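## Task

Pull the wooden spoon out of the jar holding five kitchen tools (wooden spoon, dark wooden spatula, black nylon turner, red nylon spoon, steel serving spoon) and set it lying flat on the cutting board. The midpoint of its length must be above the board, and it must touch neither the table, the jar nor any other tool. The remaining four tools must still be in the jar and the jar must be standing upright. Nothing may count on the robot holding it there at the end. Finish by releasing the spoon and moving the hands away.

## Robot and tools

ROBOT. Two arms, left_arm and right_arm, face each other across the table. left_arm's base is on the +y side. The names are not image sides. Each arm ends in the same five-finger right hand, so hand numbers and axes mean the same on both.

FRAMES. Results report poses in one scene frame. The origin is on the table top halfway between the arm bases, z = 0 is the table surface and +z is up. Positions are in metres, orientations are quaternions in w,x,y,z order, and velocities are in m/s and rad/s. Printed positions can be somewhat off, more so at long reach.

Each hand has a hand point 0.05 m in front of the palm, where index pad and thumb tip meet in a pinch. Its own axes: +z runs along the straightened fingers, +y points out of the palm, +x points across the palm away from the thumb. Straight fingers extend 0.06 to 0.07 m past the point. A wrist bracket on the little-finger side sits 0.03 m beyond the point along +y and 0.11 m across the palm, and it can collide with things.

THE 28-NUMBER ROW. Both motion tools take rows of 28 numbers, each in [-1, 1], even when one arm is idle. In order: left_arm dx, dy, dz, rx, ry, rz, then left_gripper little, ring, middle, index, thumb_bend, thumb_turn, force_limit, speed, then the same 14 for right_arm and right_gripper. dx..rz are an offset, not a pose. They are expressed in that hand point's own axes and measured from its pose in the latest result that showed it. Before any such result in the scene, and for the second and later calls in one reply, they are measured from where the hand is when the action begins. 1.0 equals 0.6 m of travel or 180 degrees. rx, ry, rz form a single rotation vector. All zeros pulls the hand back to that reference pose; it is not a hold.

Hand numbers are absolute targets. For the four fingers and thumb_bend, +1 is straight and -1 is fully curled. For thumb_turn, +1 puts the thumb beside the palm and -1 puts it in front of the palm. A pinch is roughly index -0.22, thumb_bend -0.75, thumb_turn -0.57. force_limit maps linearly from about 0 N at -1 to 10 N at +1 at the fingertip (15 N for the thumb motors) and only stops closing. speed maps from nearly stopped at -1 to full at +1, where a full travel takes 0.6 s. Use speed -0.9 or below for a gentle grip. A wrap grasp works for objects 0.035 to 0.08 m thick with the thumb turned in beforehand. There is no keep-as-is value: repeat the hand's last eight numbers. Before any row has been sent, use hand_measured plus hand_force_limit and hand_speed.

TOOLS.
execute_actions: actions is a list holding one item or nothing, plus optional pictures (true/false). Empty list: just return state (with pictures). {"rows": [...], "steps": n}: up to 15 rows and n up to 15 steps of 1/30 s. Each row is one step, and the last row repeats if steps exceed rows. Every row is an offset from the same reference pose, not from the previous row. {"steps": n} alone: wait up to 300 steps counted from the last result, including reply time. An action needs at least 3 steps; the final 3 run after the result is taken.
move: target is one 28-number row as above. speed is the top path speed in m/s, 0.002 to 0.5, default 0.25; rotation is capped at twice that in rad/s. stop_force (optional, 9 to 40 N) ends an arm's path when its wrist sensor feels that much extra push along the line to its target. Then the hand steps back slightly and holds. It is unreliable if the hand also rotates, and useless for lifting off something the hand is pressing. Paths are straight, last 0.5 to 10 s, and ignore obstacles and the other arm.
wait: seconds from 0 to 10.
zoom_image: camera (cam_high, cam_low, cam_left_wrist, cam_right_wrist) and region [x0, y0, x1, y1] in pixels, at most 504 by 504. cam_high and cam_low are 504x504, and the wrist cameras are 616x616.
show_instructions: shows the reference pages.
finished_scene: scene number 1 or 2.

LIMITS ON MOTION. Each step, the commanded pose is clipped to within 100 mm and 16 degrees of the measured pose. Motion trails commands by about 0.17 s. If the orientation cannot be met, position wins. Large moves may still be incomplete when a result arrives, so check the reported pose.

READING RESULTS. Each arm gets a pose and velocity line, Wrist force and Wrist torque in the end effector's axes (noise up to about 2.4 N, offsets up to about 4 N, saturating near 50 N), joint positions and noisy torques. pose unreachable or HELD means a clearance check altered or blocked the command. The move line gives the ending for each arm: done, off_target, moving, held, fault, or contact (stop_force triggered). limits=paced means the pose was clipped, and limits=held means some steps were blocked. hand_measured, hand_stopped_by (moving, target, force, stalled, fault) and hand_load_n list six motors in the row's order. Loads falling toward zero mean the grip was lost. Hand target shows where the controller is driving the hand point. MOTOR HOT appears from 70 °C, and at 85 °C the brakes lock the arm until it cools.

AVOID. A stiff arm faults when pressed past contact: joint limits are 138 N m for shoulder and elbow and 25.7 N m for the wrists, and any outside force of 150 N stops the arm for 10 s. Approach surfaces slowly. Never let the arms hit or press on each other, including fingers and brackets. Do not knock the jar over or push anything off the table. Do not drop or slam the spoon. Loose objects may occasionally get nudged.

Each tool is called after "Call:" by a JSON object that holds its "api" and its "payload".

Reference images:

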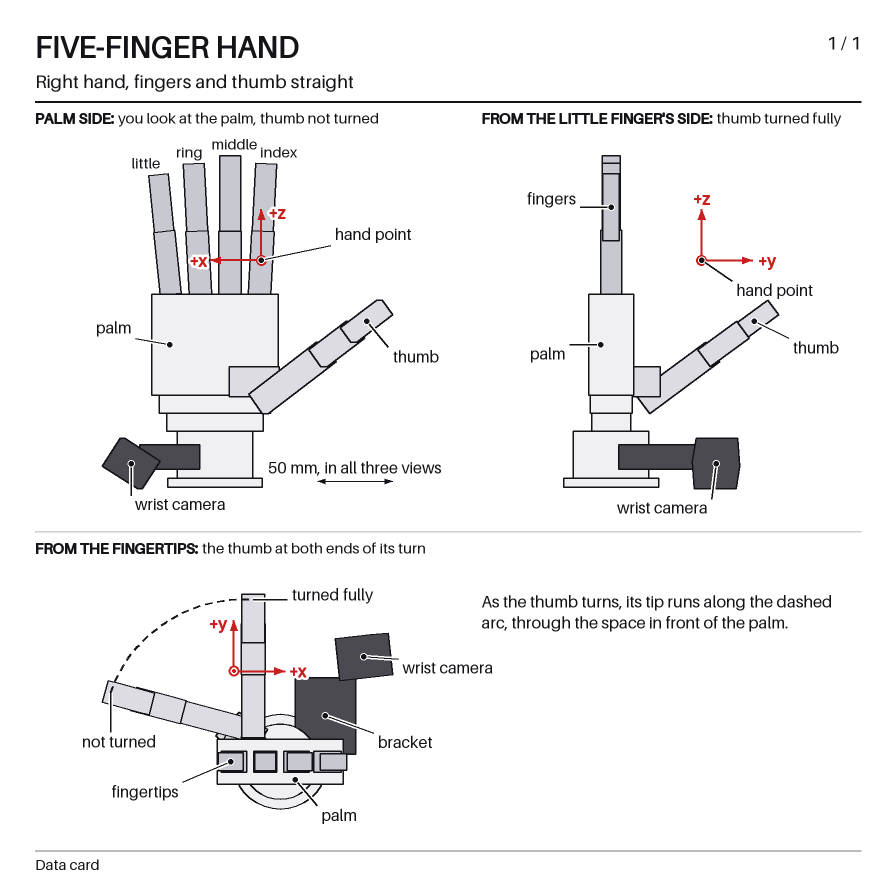

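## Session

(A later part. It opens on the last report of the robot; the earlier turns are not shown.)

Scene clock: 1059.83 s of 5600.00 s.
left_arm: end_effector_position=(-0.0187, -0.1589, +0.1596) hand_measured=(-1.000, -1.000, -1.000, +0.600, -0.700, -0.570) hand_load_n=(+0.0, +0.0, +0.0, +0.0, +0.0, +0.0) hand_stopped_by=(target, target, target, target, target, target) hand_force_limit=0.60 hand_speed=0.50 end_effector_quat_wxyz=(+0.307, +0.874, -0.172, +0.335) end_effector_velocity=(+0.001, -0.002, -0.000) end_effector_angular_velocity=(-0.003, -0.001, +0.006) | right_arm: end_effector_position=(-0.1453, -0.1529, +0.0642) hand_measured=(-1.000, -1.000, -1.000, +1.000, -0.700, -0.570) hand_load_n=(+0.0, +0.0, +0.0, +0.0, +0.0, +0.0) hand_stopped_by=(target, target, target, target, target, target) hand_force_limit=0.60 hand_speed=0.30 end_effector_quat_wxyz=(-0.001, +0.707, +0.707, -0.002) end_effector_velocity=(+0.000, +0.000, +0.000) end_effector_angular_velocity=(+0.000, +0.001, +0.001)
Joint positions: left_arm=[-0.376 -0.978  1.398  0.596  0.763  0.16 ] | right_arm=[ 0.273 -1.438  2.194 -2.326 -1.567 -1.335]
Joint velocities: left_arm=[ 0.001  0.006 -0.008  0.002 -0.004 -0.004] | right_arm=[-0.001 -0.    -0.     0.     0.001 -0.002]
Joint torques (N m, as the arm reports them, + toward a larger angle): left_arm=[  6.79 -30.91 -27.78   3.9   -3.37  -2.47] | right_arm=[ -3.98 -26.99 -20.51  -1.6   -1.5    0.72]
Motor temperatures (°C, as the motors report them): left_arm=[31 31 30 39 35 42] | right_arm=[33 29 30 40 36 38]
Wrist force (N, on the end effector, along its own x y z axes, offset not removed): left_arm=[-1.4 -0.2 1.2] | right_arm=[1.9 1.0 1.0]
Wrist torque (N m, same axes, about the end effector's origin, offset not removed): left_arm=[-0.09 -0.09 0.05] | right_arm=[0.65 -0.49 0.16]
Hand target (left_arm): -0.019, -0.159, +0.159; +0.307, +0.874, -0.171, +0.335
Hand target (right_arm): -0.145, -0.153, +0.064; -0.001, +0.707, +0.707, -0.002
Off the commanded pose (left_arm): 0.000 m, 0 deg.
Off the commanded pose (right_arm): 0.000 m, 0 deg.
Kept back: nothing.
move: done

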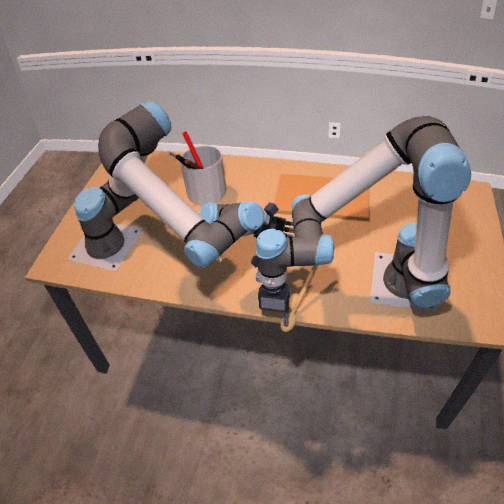

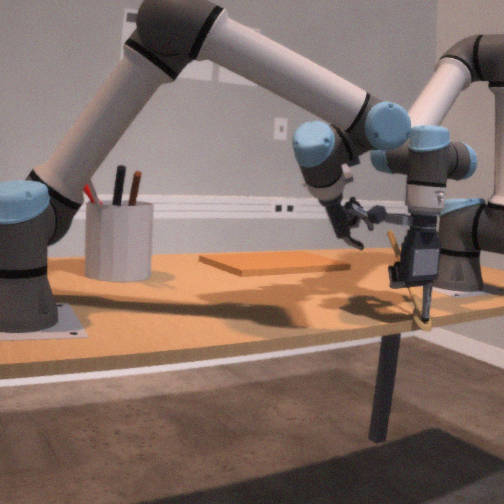

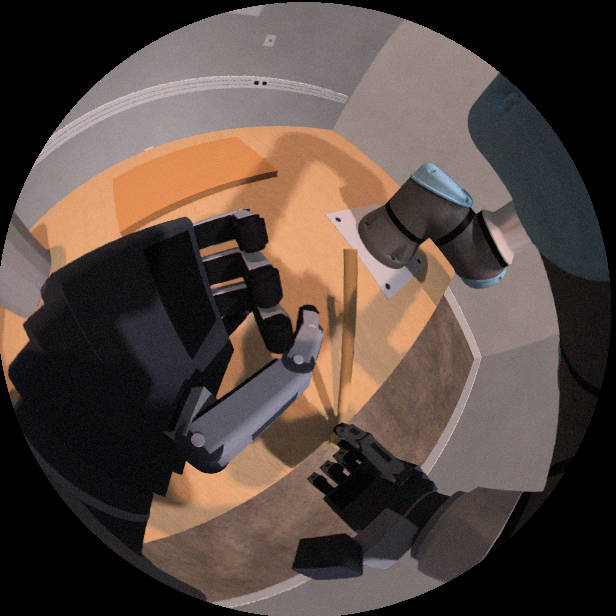

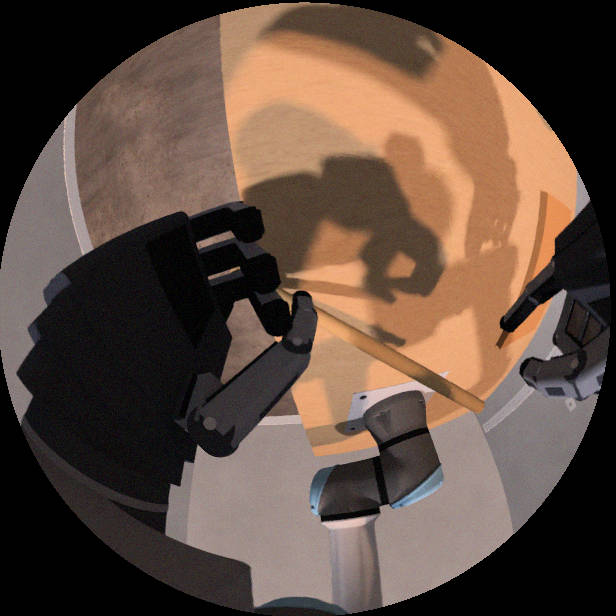

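Call:
{"api": "move", "payload": {"target": [-0.05,0.02,0.06,0,0,0.0,-1,-1,-1,0.6,-0.7,-0.57,0.6,0.5,0,0,0,0,0,0,-1,-1,-1,1,-0.7,-0.57,0.6,0.3], "speed": 0.02, "stop_force": 9}}

Scene clock: 1062.70 s of 5600.00 s.
left_arm: end_effector_position=(-0.0237, -0.1735, +0.1416) hand_measured=(-1.000, -1.000, -1.000, +0.600, -0.700, -0.570) hand_load_n=(+0.0, +0.0, +0.0, +0.0, +0.0, +0.0) hand_stopped_by=(target, target, target, target, target, target) hand_force_limit=0.60 hand_speed=0.50 end_effector_quat_wxyz=(+0.307, +0.874, -0.172, +0.335) end_effector_velocity=(-0.000, +0.000, -0.000) end_effector_angular_velocity=(+0.001, +0.001, -0.000) | right_arm: end_effector_position=(-0.1453, -0.1529, +0.0642) hand_measured=(-1.000, -1.000, -1.000, +1.000, -0.700, -0.570) hand_load_n=(+0.0, +0.0, +0.0, +0.0, +0.0, +0.0) hand_stopped_by=(target, target, target, target, target, target) hand_force_limit=0.60 hand_speed=0.30 end_effector_quat_wxyz=(-0.001, +0.707, +0.707, -0.002) end_effector_velocity=(+0.000, +0.000, +0.000) end_effector_angular_velocity=(+0.000, +0.000, +0.001)
Joint positions: left_arm=[-0.372 -0.926  1.36   0.578  0.765  0.165] | right_arm=[ 0.273 -1.438  2.194 -2.326 -1.567 -1.335]
Joint velocities: left_arm=[-0.    -0.     0.     0.     0.001 -0.   ] | right_arm=[-0.    -0.     0.     0.     0.    -0.001]
Joint torques (N m, as the arm reports them, + toward a larger angle): left_arm=[  1.61 -60.61 -11.89   1.2   -0.04   1.86] | right_arm=[ -3.8  -25.75 -20.27  -1.79  -1.47   0.79]
Motor temperatures (°C, as the motors report them): left_arm=[31 31 30 39 35 42] | right_arm=[33 29 30 40 36 38]
Wrist force (N, on the end effector, along its own x y z axes, offset not removed): left_arm=[-0.2 -1.5 0.8] | right_arm=[0.7 0.4 0.4]
Wrist torque (N m, same axes, about the end effector's origin, offset not removed): left_arm=[-0.30 -0.26 0.05] | right_arm=[0.59 -0.27 -0.01]
Hand target (left_arm): -0.024, -0.174, +0.142; +0.307, +0.874, -0.172, +0.335
Hand target (right_arm): -0.145, -0.153, +0.064; -0.001, +0.707, +0.707, -0.002
Off the commanded pose (left_arm): 0.025 m, 0 deg.
Off the commanded pose (right_arm): 0.000 m, 0 deg.
Kept back: nothing.
move: held (left_arm); limits=held; held on 38 of 79 steps (left_arm), including the last (left_arm)
pose unreachable (left arm): on one or more control steps of this call this arm could not follow its commanded pose, so it was not sent that pose on those steps. On the call's last step it was still not sent that pose. It may still have moved: this result reports where it is.
cause: the commanded pose would bring a part of the arm too close to another arm (a part of this arm just beyond joint 4 (wrist 1) and a part of the other arm just beyond its joint 5 (wrist 2)).

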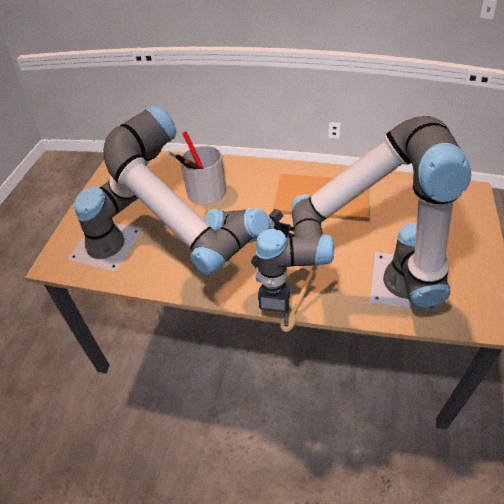

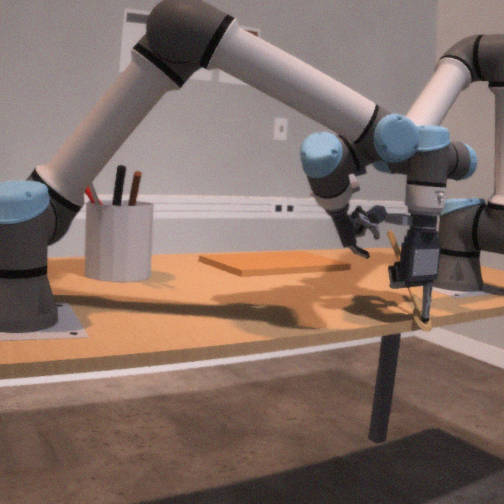

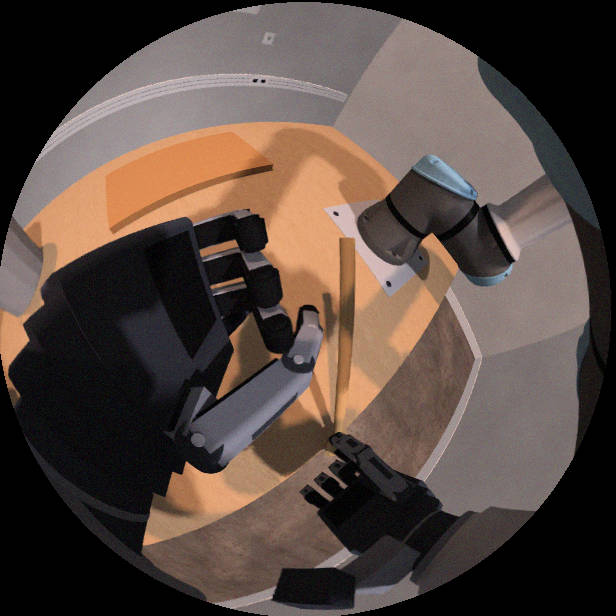

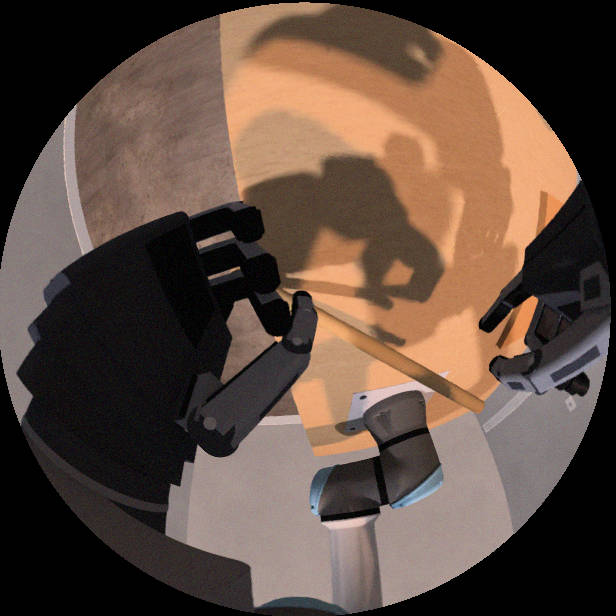

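Call:
{"api": "move", "payload": {"target": [0,0,-0.07,-0.173,-0.061,0.03,-1,-1,-1,0.6,-0.7,-0.57,0.6,0.5,0,0,0,0,0,0,-1,-1,-1,1,-0.7,-0.57,0.6,0.3], "speed": 0.05}}

Scene clock: 1069.17 s of 5600.00 s.
left_arm: end_effector_position=(-0.0437, -0.1463, +0.1662) hand_measured=(-1.000, -1.000, -1.000, +0.600, -0.700, -0.570) hand_load_n=(+0.0, +0.0, +0.0, +0.0, +0.0, +0.0) hand_stopped_by=(target, target, target, target, target, target) hand_force_limit=0.60 hand_speed=0.50 end_effector_quat_wxyz=(+0.496, +0.779, -0.323, +0.207) end_effector_velocity=(-0.001, +0.001, +0.000) end_effector_angular_velocity=(-0.007, +0.004, -0.016) | right_arm: end_effector_position=(-0.1453, -0.1529, +0.0642) hand_measured=(-1.000, -1.000, -1.000, +1.000, -0.700, -0.570) hand_load_n=(+0.0, +0.0, +0.0, +0.0, +0.0, +0.0) hand_stopped_by=(target, target, target, target, target, target) hand_force_limit=0.60 hand_speed=0.30 end_effector_quat_wxyz=(-0.001, +0.707, +0.707, -0.002) end_effector_velocity=(-0.000, -0.000, -0.000) end_effector_angular_velocity=(-0.000, -0.001, -0.001)
Joint positions: left_arm=[-0.205 -1.168  1.734 -0.113  1.298  0.658] | right_arm=[ 0.273 -1.438  2.194 -2.326 -1.567 -1.335]
Joint velocities: left_arm=[ 0.006 -0.001  0.005 -0.014  0.02   0.008] | right_arm=[ 0.001  0.     0.     0.    -0.001  0.002]
Joint torques (N m, as the arm reports them, + toward a larger angle): left_arm=[  6.58 -51.02 -12.81  -2.86   2.37   2.65] | right_arm=[ -3.41 -26.5  -18.89  -1.6   -1.39   0.79]
Motor temperatures (°C, as the motors report them): left_arm=[31 31 30 39 35 42] | right_arm=[33 29 30 40 36 38]
Wrist force (N, on the end effector, along its own x y z axes, offset not removed): left_arm=[-0.4 -1.2 0.1] | right_arm=[1.1 0.0 1.6]
Wrist torque (N m, same axes, about the end effector's origin, offset not removed): left_arm=[-0.16 -0.14 0.08] | right_arm=[0.35 -0.45 0.08]
Hand target (left_arm): -0.044, -0.146, +0.166; +0.497, +0.778, -0.323, +0.206
Hand target (right_arm): -0.145, -0.153, +0.064; -0.001, +0.707, +0.707, -0.002
Off the commanded pose (left_arm): 0.000 m, 0 deg.
Off the commanded pose (right_arm): 0.000 m, 0 deg.
Kept back: nothing.
move: done; limits=held; held on 1 of 184 steps (right_arm)
pose unreachable (right arm): on one or more control steps of this call this arm could not follow its commanded pose, so it was not sent that pose on those steps. It may still have moved: this result reports where it is.
cause: the commanded pose would bring a part of the arm too close to another arm (a part of this arm just beyond joint 5 (wrist 2) and a part of the other arm just beyond its joint 4 (wrist 1)).

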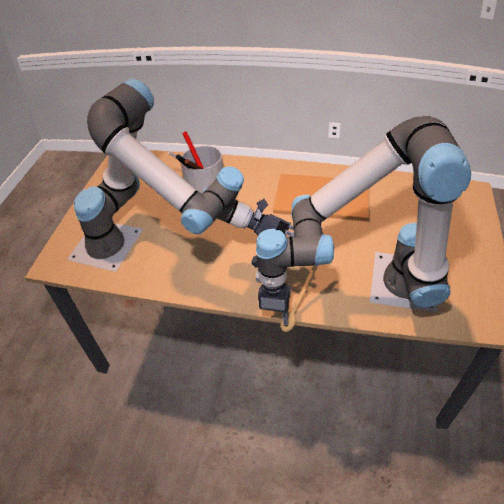

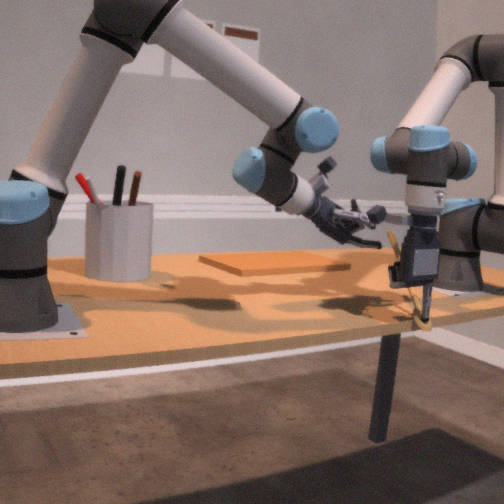

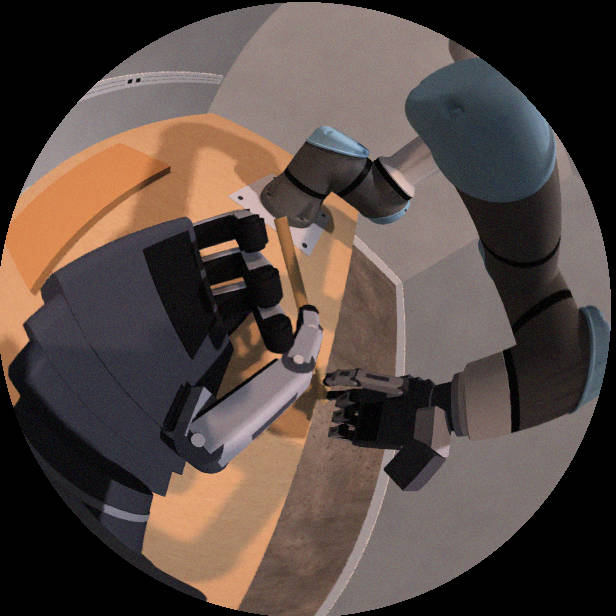

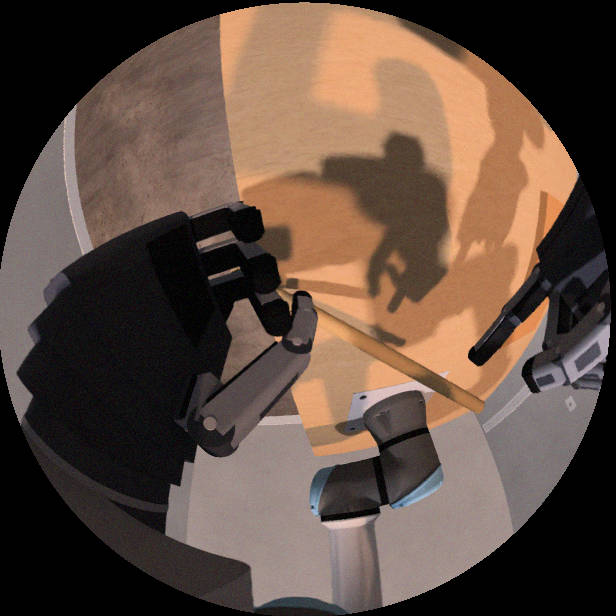

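Call:
{"api": "move", "payload": {"target": [-0.045,-0.097,0.02,0,0,0,-1,-1,-1,0.6,-0.7,-0.57,0.6,0.5,0,0,0,0,0,0,-1,-1,-1,1,-0.7,-0.57,0.6,0.3], "speed": 0.04, "stop_force": 9}}

Call:
{"api": "move", "payload": {"target": [0,0,0.1,0,0,0,-1,-1,-1,0.6,-0.7,-0.57,0.6,0.5,0,0,0,0,0,0,-1,-1,-1,1,-0.7,-0.57,0.6,0.3], "speed": 0.03, "stop_force": 9}}

Scene clock: 1071.47 s of 5600.00 s.
left_arm: end_effector_position=(-0.0217, -0.1318, +0.1068) hand_measured=(-1.000, -1.000, -1.000, +0.600, -0.700, -0.570) hand_load_n=(+0.0, +0.0, +0.0, +0.0, +0.0, +0.0) hand_stopped_by=(target, target, target, target, target, target) hand_force_limit=0.60 hand_speed=0.50 end_effector_quat_wxyz=(+0.496, +0.779, -0.323, +0.207) end_effector_velocity=(+0.001, +0.000, -0.002) end_effector_angular_velocity=(-0.001, +0.000, -0.000) | right_arm: end_effector_position=(-0.1453, -0.1529, +0.0642) hand_measured=(-1.000, -1.000, -1.000, +1.000, -0.700, -0.570) hand_load_n=(+0.0, +0.0, +0.0, +0.0, +0.0, +0.0) hand_stopped_by=(target, target, target, target, target, target) hand_force_limit=0.60 hand_speed=0.30 end_effector_quat_wxyz=(-0.001, +0.707, +0.707, -0.002) end_effector_velocity=(-0.000, -0.000, -0.000) end_effector_angular_velocity=(-0.001, +0.001, -0.001)
Joint positions: left_arm=[-0.167 -1.111  1.835 -0.274  1.333  0.675] | right_arm=[ 0.273 -1.438  2.194 -2.326 -1.567 -1.335]
Joint velocities: left_arm=[ 0.001  0.004  0.003 -0.009  0.001  0.001] | right_arm=[-0.001  0.001  0.    -0.     0.001  0.   ]
Joint torques (N m, as the arm reports them, + toward a larger angle): left_arm=[  7.51 -25.53 -10.09  -3.15   2.35   2.36] | right_arm=[ -3.76 -26.6  -20.41  -1.73  -1.47   0.6 ]
Motor temperatures (°C, as the motors report them): left_arm=[31 31 30 39 35 42] | right_arm=[33 29 30 40 36 38]
Wrist force (N, on the end effector, along its own x y z axes, offset not removed): left_arm=[0.1 -1.3 1.5] | right_arm=[1.8 1.2 1.1]
Wrist torque (N m, same axes, about the end effector's origin, offset not removed): left_arm=[-0.28 -0.28 0.05] | right_arm=[0.49 -0.49 0.14]
Hand target (left_arm): -0.022, -0.132, +0.107; +0.496, +0.779, -0.323, +0.207
Hand target (right_arm): -0.145, -0.153, +0.064; -0.001, +0.707, +0.707, -0.002
Off the commanded pose (left_arm): 0.000 m, 0 deg.
Off the commanded pose (right_arm): 0.000 m, 0 deg.
Kept back: nothing.
move: done

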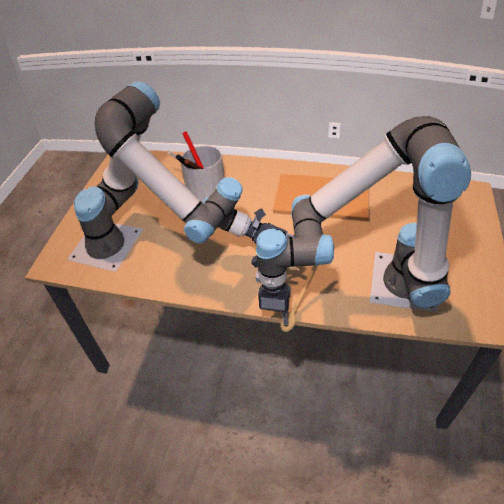

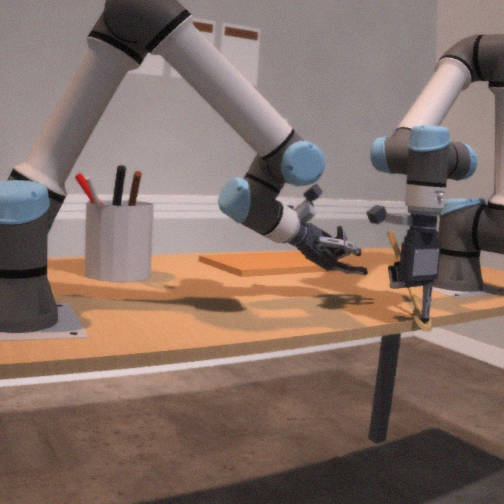

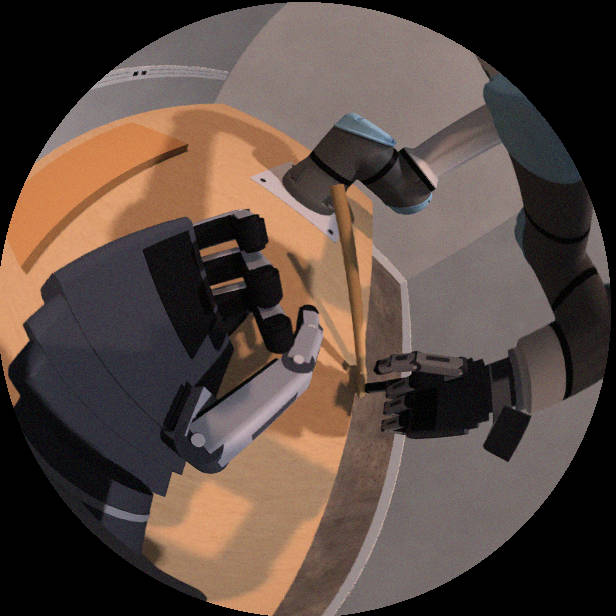

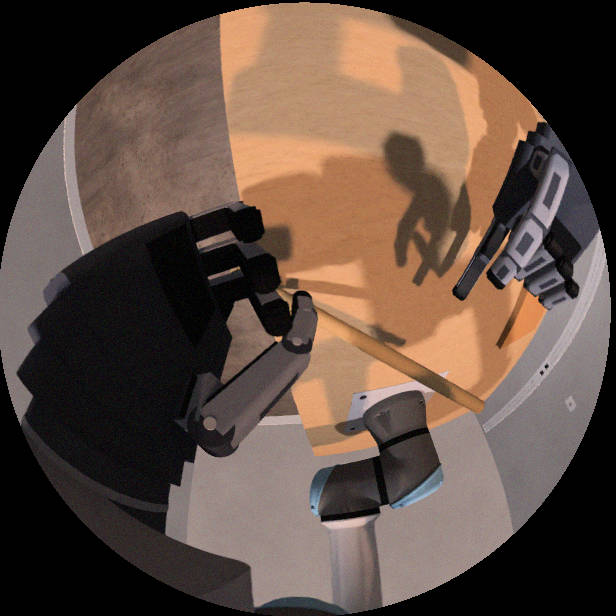

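Scene clock: 1073.87 s of 5600.00 s.
left_arm: end_effector_position=(-0.0216, -0.1858, +0.0816) hand_measured=(-1.000, -1.000, -1.000, +0.600, -0.700, -0.570) hand_load_n=(+0.0, +0.0, +0.0, +0.0, +0.0, +0.0) hand_stopped_by=(target, target, target, target, target, target) hand_force_limit=0.60 hand_speed=0.50 end_effector_quat_wxyz=(+0.496, +0.779, -0.323, +0.207) end_effector_velocity=(+0.000, -0.003, +0.001) end_effector_angular_velocity=(-0.002, +0.001, +0.002) | right_arm: end_effector_position=(-0.1453, -0.1529, +0.0642) hand_measured=(-1.000, -1.000, -1.000, +1.000, -0.700, -0.570) hand_load_n=(+0.0, +0.0, +0.0, +0.0, +0.0, +0.0) hand_stopped_by=(target, target, target, target, target, target) hand_force_limit=0.60 hand_speed=0.30 end_effector_quat_wxyz=(-0.001, +0.707, +0.707, -0.002) end_effector_velocity=(-0.000, -0.000, +0.000) end_effector_angular_velocity=(+0.000, +0.001, -0.001)
Joint positions: left_arm=[-0.138 -0.971  1.677 -0.26   1.358  0.688] | right_arm=[ 0.273 -1.438  2.194 -2.326 -1.567 -1.335]
Joint velocities: left_arm=[ 0.001  0.004 -0.008  0.002 -0.    -0.   ] | right_arm=[-0.    -0.001  0.     0.     0.001  0.001]
Joint torques (N m, as the arm reports them, + toward a larger angle): left_arm=[  7.22 -29.89 -25.03   2.11   2.22   2.35] | right_arm=[ -3.84 -26.44 -20.55  -1.61  -1.55   0.65]
Motor temperatures (°C, as the motors report them): left_arm=[31 31 30 39 35 42] | right_arm=[33 29 30 40 36 38]
Wrist force (N, on the end effector, along its own x y z axes, offset not removed): left_arm=[-0.8 -0.6 1.0] | right_arm=[1.6 -1.0 1.7]
Wrist torque (N m, same axes, about the end effector's origin, offset not removed): left_arm=[-0.05 -0.16 0.06] | right_arm=[0.31 -0.35 0.00]
Hand target (left_arm): -0.022, -0.186, +0.081; +0.496, +0.779, -0.323, +0.207
Hand target (right_arm): -0.145, -0.153, +0.064; -0.001, +0.707, +0.707, -0.002
Off the commanded pose (left_arm): 0.000 m, 0 deg.
Off the commanded pose (right_arm): 0.000 m, 0 deg.
Kept back: nothing.
move: done

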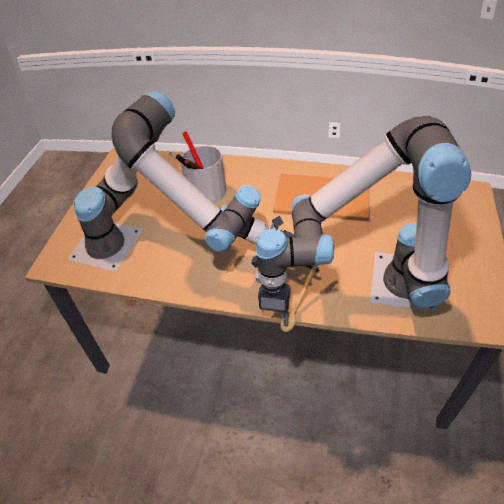

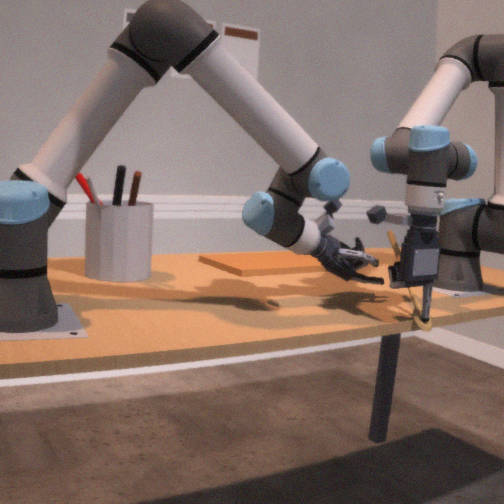

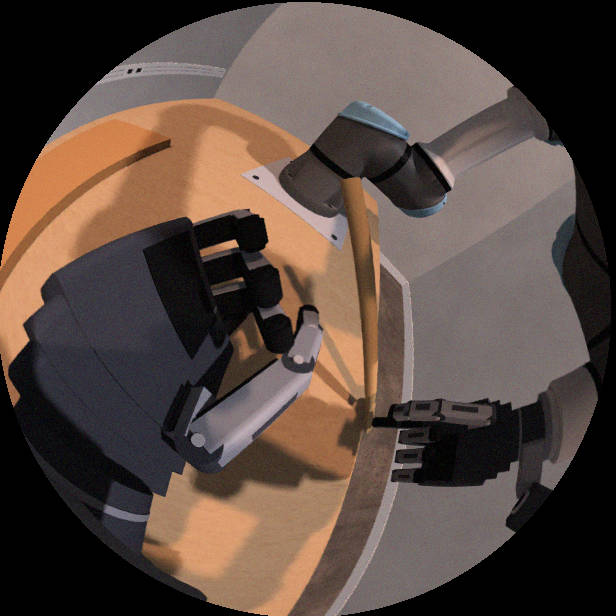

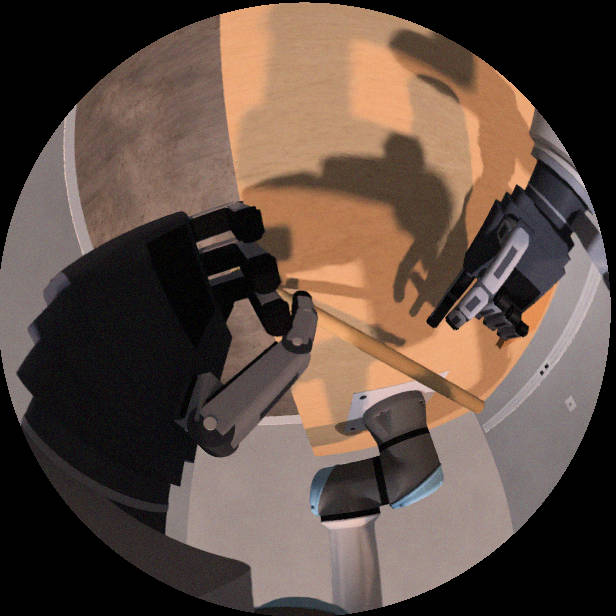

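Call:
{"api": "move", "payload": {"target": [0,0.03,0.05,0,0,0,-1,-1,-1,0.6,-0.7,-0.57,0.6,0.5,0,0,0,0,0,0,-1,-1,-1,1,-0.7,-0.57,0.6,0.3], "speed": 0.015, "stop_force": 9}}

Call:
{"api": "zoom_image", "payload": {"camera": "cam_low", "region": [300,190,470,340]}}

Scene clock: 1076.70 s of 5600.00 s.
left_arm: end_effector_position=(-0.0341, -0.2181, +0.0804) hand_measured=(-1.000, -1.000, -1.000, +0.600, -0.700, -0.570) hand_load_n=(+0.0, +0.0, +0.0, +0.0, +0.0, +0.0) hand_stopped_by=(target, target, target, target, target, target) hand_force_limit=0.60 hand_speed=0.50 end_effector_quat_wxyz=(+0.496, +0.779, -0.323, +0.207) end_effector_velocity=(-0.002, -0.002, -0.002) end_effector_angular_velocity=(+0.003, -0.002, -0.002) | right_arm: end_effector_position=(-0.1453, -0.1529, +0.0642) hand_measured=(-1.000, -1.000, -1.000, +1.000, -0.700, -0.570) hand_load_n=(+0.0, +0.0, +0.0, +0.0, +0.0, +0.0) hand_stopped_by=(target, target, target, target, target, target) hand_force_limit=0.60 hand_speed=0.30 end_effector_quat_wxyz=(-0.001, +0.707, +0.707, -0.002) end_effector_velocity=(+0.000, -0.000, -0.000) end_effector_angular_velocity=(-0.001, -0.000, +0.001)
Joint positions: left_arm=[-0.147 -0.908  1.568 -0.212  1.35   0.684] | right_arm=[ 0.273 -1.438  2.194 -2.326 -1.567 -1.335]
Joint velocities: left_arm=[-0.002  0.007 -0.009  0.005 -0.001  0.001] | right_arm=[ 0.     0.     0.001  0.     0.    -0.001]
Joint torques (N m, as the arm reports them, + toward a larger angle): left_arm=[ -7.83 -32.45 -26.5    2.11  -2.4   -2.27] | right_arm=[ -2.71 -26.48 -20.17  -1.71  -1.69   0.84]
Motor temperatures (°C, as the motors report them): left_arm=[31 31 30 39 35 42] | right_arm=[33 29 30 40 36 38]
Wrist force (N, on the end effector, along its own x y z axes, offset not removed): left_arm=[-0.6 -1.6 1.3] | right_arm=[1.2 0.5 0.4]
Wrist torque (N m, same axes, about the end effector's origin, offset not removed): left_arm=[-0.30 -0.13 0.01] | right_arm=[0.55 -0.44 0.01]
Hand target (left_arm): -0.034, -0.218, +0.080; +0.496, +0.779, -0.323, +0.207
Hand target (right_arm): -0.145, -0.153, +0.064; -0.001, +0.707, +0.707, -0.002
Off the commanded pose (left_arm): 0.000 m, 0 deg.
Off the commanded pose (right_arm): 0.000 m, 0 deg.
Kept back: nothing.
move: done

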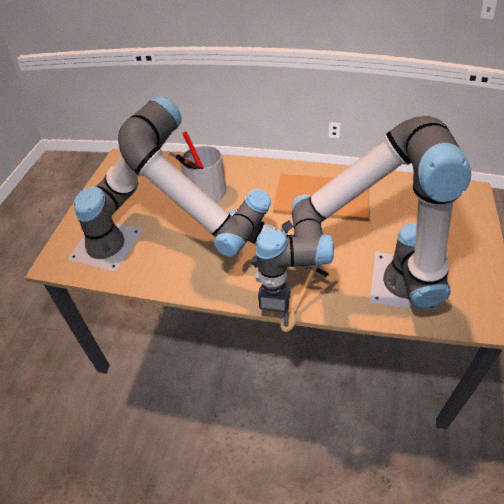

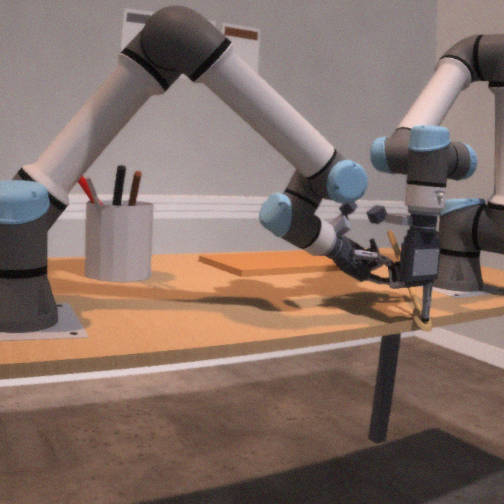

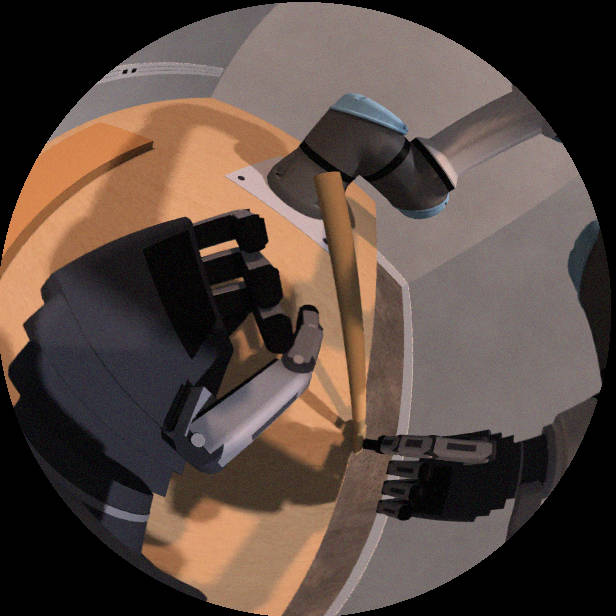

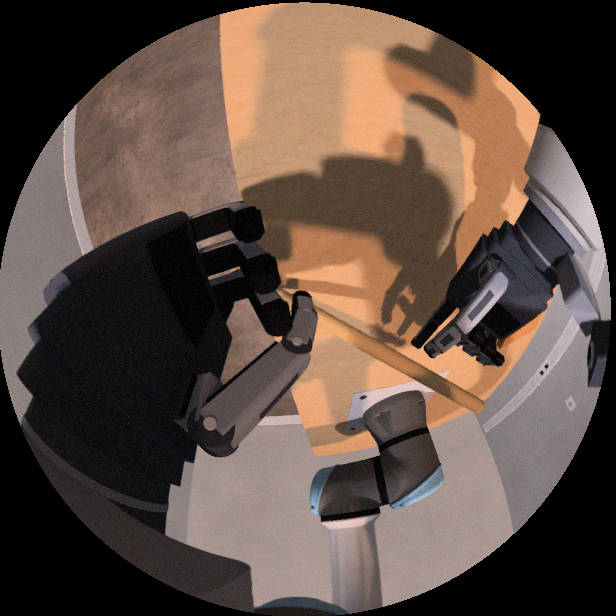

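Region (300, 190, 470, 340) of cam_low's 504x504 image, scaled by 2.965, with more detail than that image has; it fills the top 445 rows of this view, and the rest is white.

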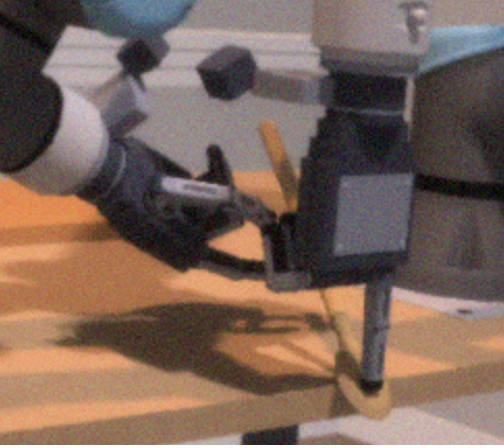

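Call:
{"api": "move", "payload": {"target": [0,0.03,0.04,0,0,0,-1,-1,-1,0.6,-0.7,-0.57,0.6,0.5,0,0,0,0,0,0,-1,-1,-1,1,-0.7,-0.57,0.6,0.3], "speed": 0.012, "stop_force": 9}}

Call:
{"api": "zoom_image", "payload": {"camera": "cam_low", "region": [300,190,470,340]}}

Scene clock: 1080.97 s of 5600.00 s.
left_arm: end_effector_position=(-0.0467, -0.2449, +0.0818) hand_measured=(-1.000, -1.000, -1.000, +0.600, -0.700, -0.570) hand_load_n=(+0.0, +0.0, +0.0, +0.0, +0.0, +0.0) hand_stopped_by=(target, target, target, target, target, target) hand_force_limit=0.60 hand_speed=0.50 end_effector_quat_wxyz=(+0.496, +0.779, -0.323, +0.207) end_effector_velocity=(-0.001, -0.003, +0.002) end_effector_angular_velocity=(-0.003, -0.000, +0.001) | right_arm: end_effector_position=(-0.1453, -0.1529, +0.0642) hand_measured=(-1.000, -1.000, -1.000, +1.000, -0.700, -0.570) hand_load_n=(+0.0, +0.0, +0.0, +0.0, +0.0, +0.0) hand_stopped_by=(target, target, target, target, target, target) hand_force_limit=0.60 hand_speed=0.30 end_effector_quat_wxyz=(-0.001, +0.707, +0.707, -0.002) end_effector_velocity=(+0.001, +0.000, +0.000) end_effector_angular_velocity=(+0.001, -0.001, -0.002)
Joint positions: left_arm=[-0.158 -0.857  1.469 -0.163  1.341  0.679] | right_arm=[ 0.273 -1.438  2.194 -2.326 -1.567 -1.335]
Joint velocities: left_arm=[-0.     0.003 -0.01   0.004 -0.001  0.   ] | right_arm=[-0.001 -0.    -0.    -0.    -0.001  0.001]
Joint torques (N m, as the arm reports them, + toward a larger angle): left_arm=[ -7.29 -36.23 -27.42   2.05  -2.41  -2.32] | right_arm=[ -3.68 -26.53 -19.73  -1.57  -1.65   0.68]
Motor temperatures (°C, as the motors report them): left_arm=[31 31 30 39 35 42] | right_arm=[33 29 30 40 36 38]
Wrist force (N, on the end effector, along its own x y z axes, offset not removed): left_arm=[0.9 -1.2 1.2] | right_arm=[1.1 4.4 3.0]
Wrist torque (N m, same axes, about the end effector's origin, offset not removed): left_arm=[-0.19 -0.35 0.10] | right_arm=[0.76 -0.36 0.16]
Hand target (left_arm): -0.047, -0.245, +0.082; +0.496, +0.779, -0.323, +0.207
Hand target (right_arm): -0.145, -0.153, +0.064; -0.001, +0.707, +0.707, -0.002
Off the commanded pose (left_arm): 0.000 m, 0 deg.
Off the commanded pose (right_arm): 0.000 m, 0 deg.
Kept back: nothing.
move: done

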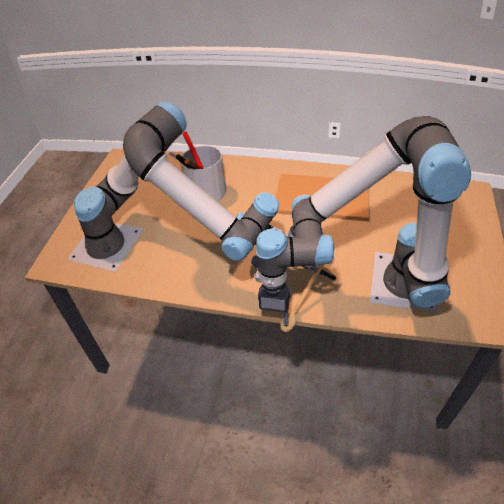

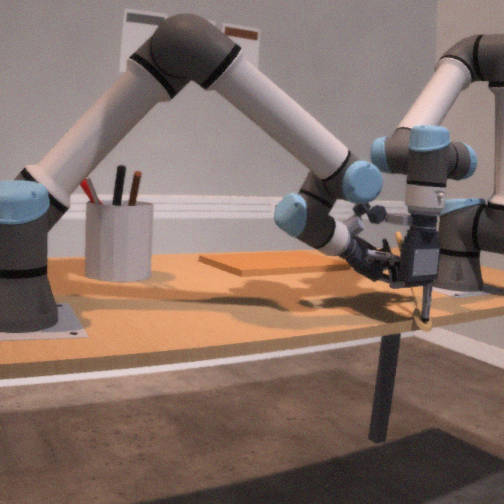

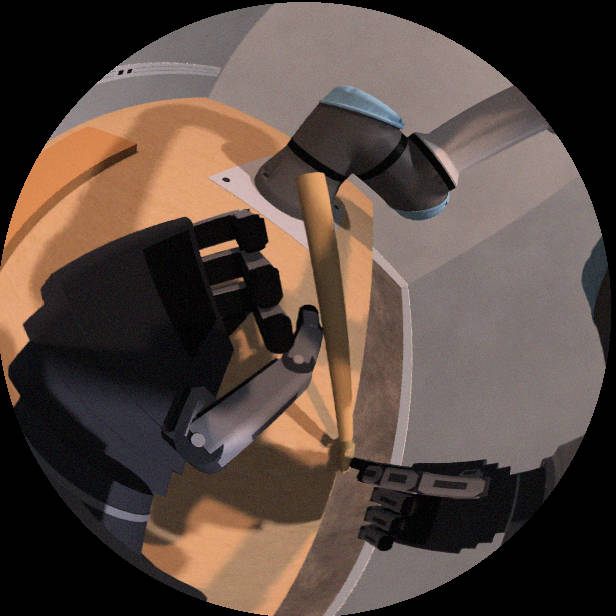

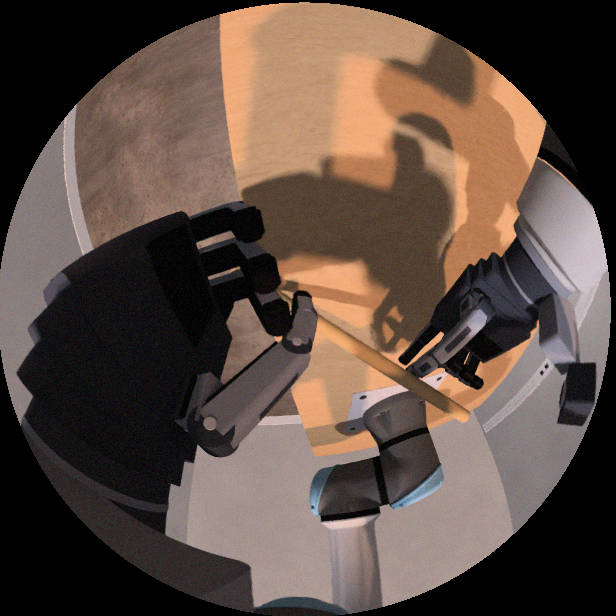

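Region (300, 190, 470, 340) of cam_low's 504x504 image, scaled by 2.965, with more detail than that image has; it fills the top 445 rows of this view, and the rest is white.

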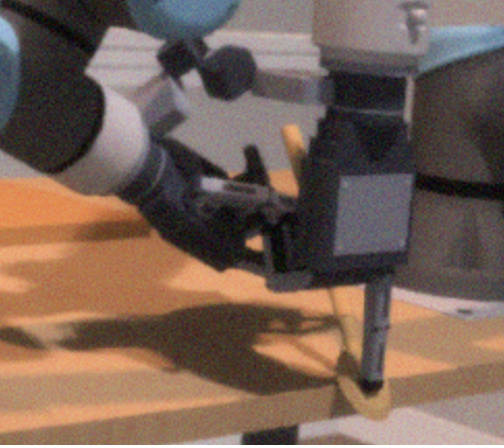

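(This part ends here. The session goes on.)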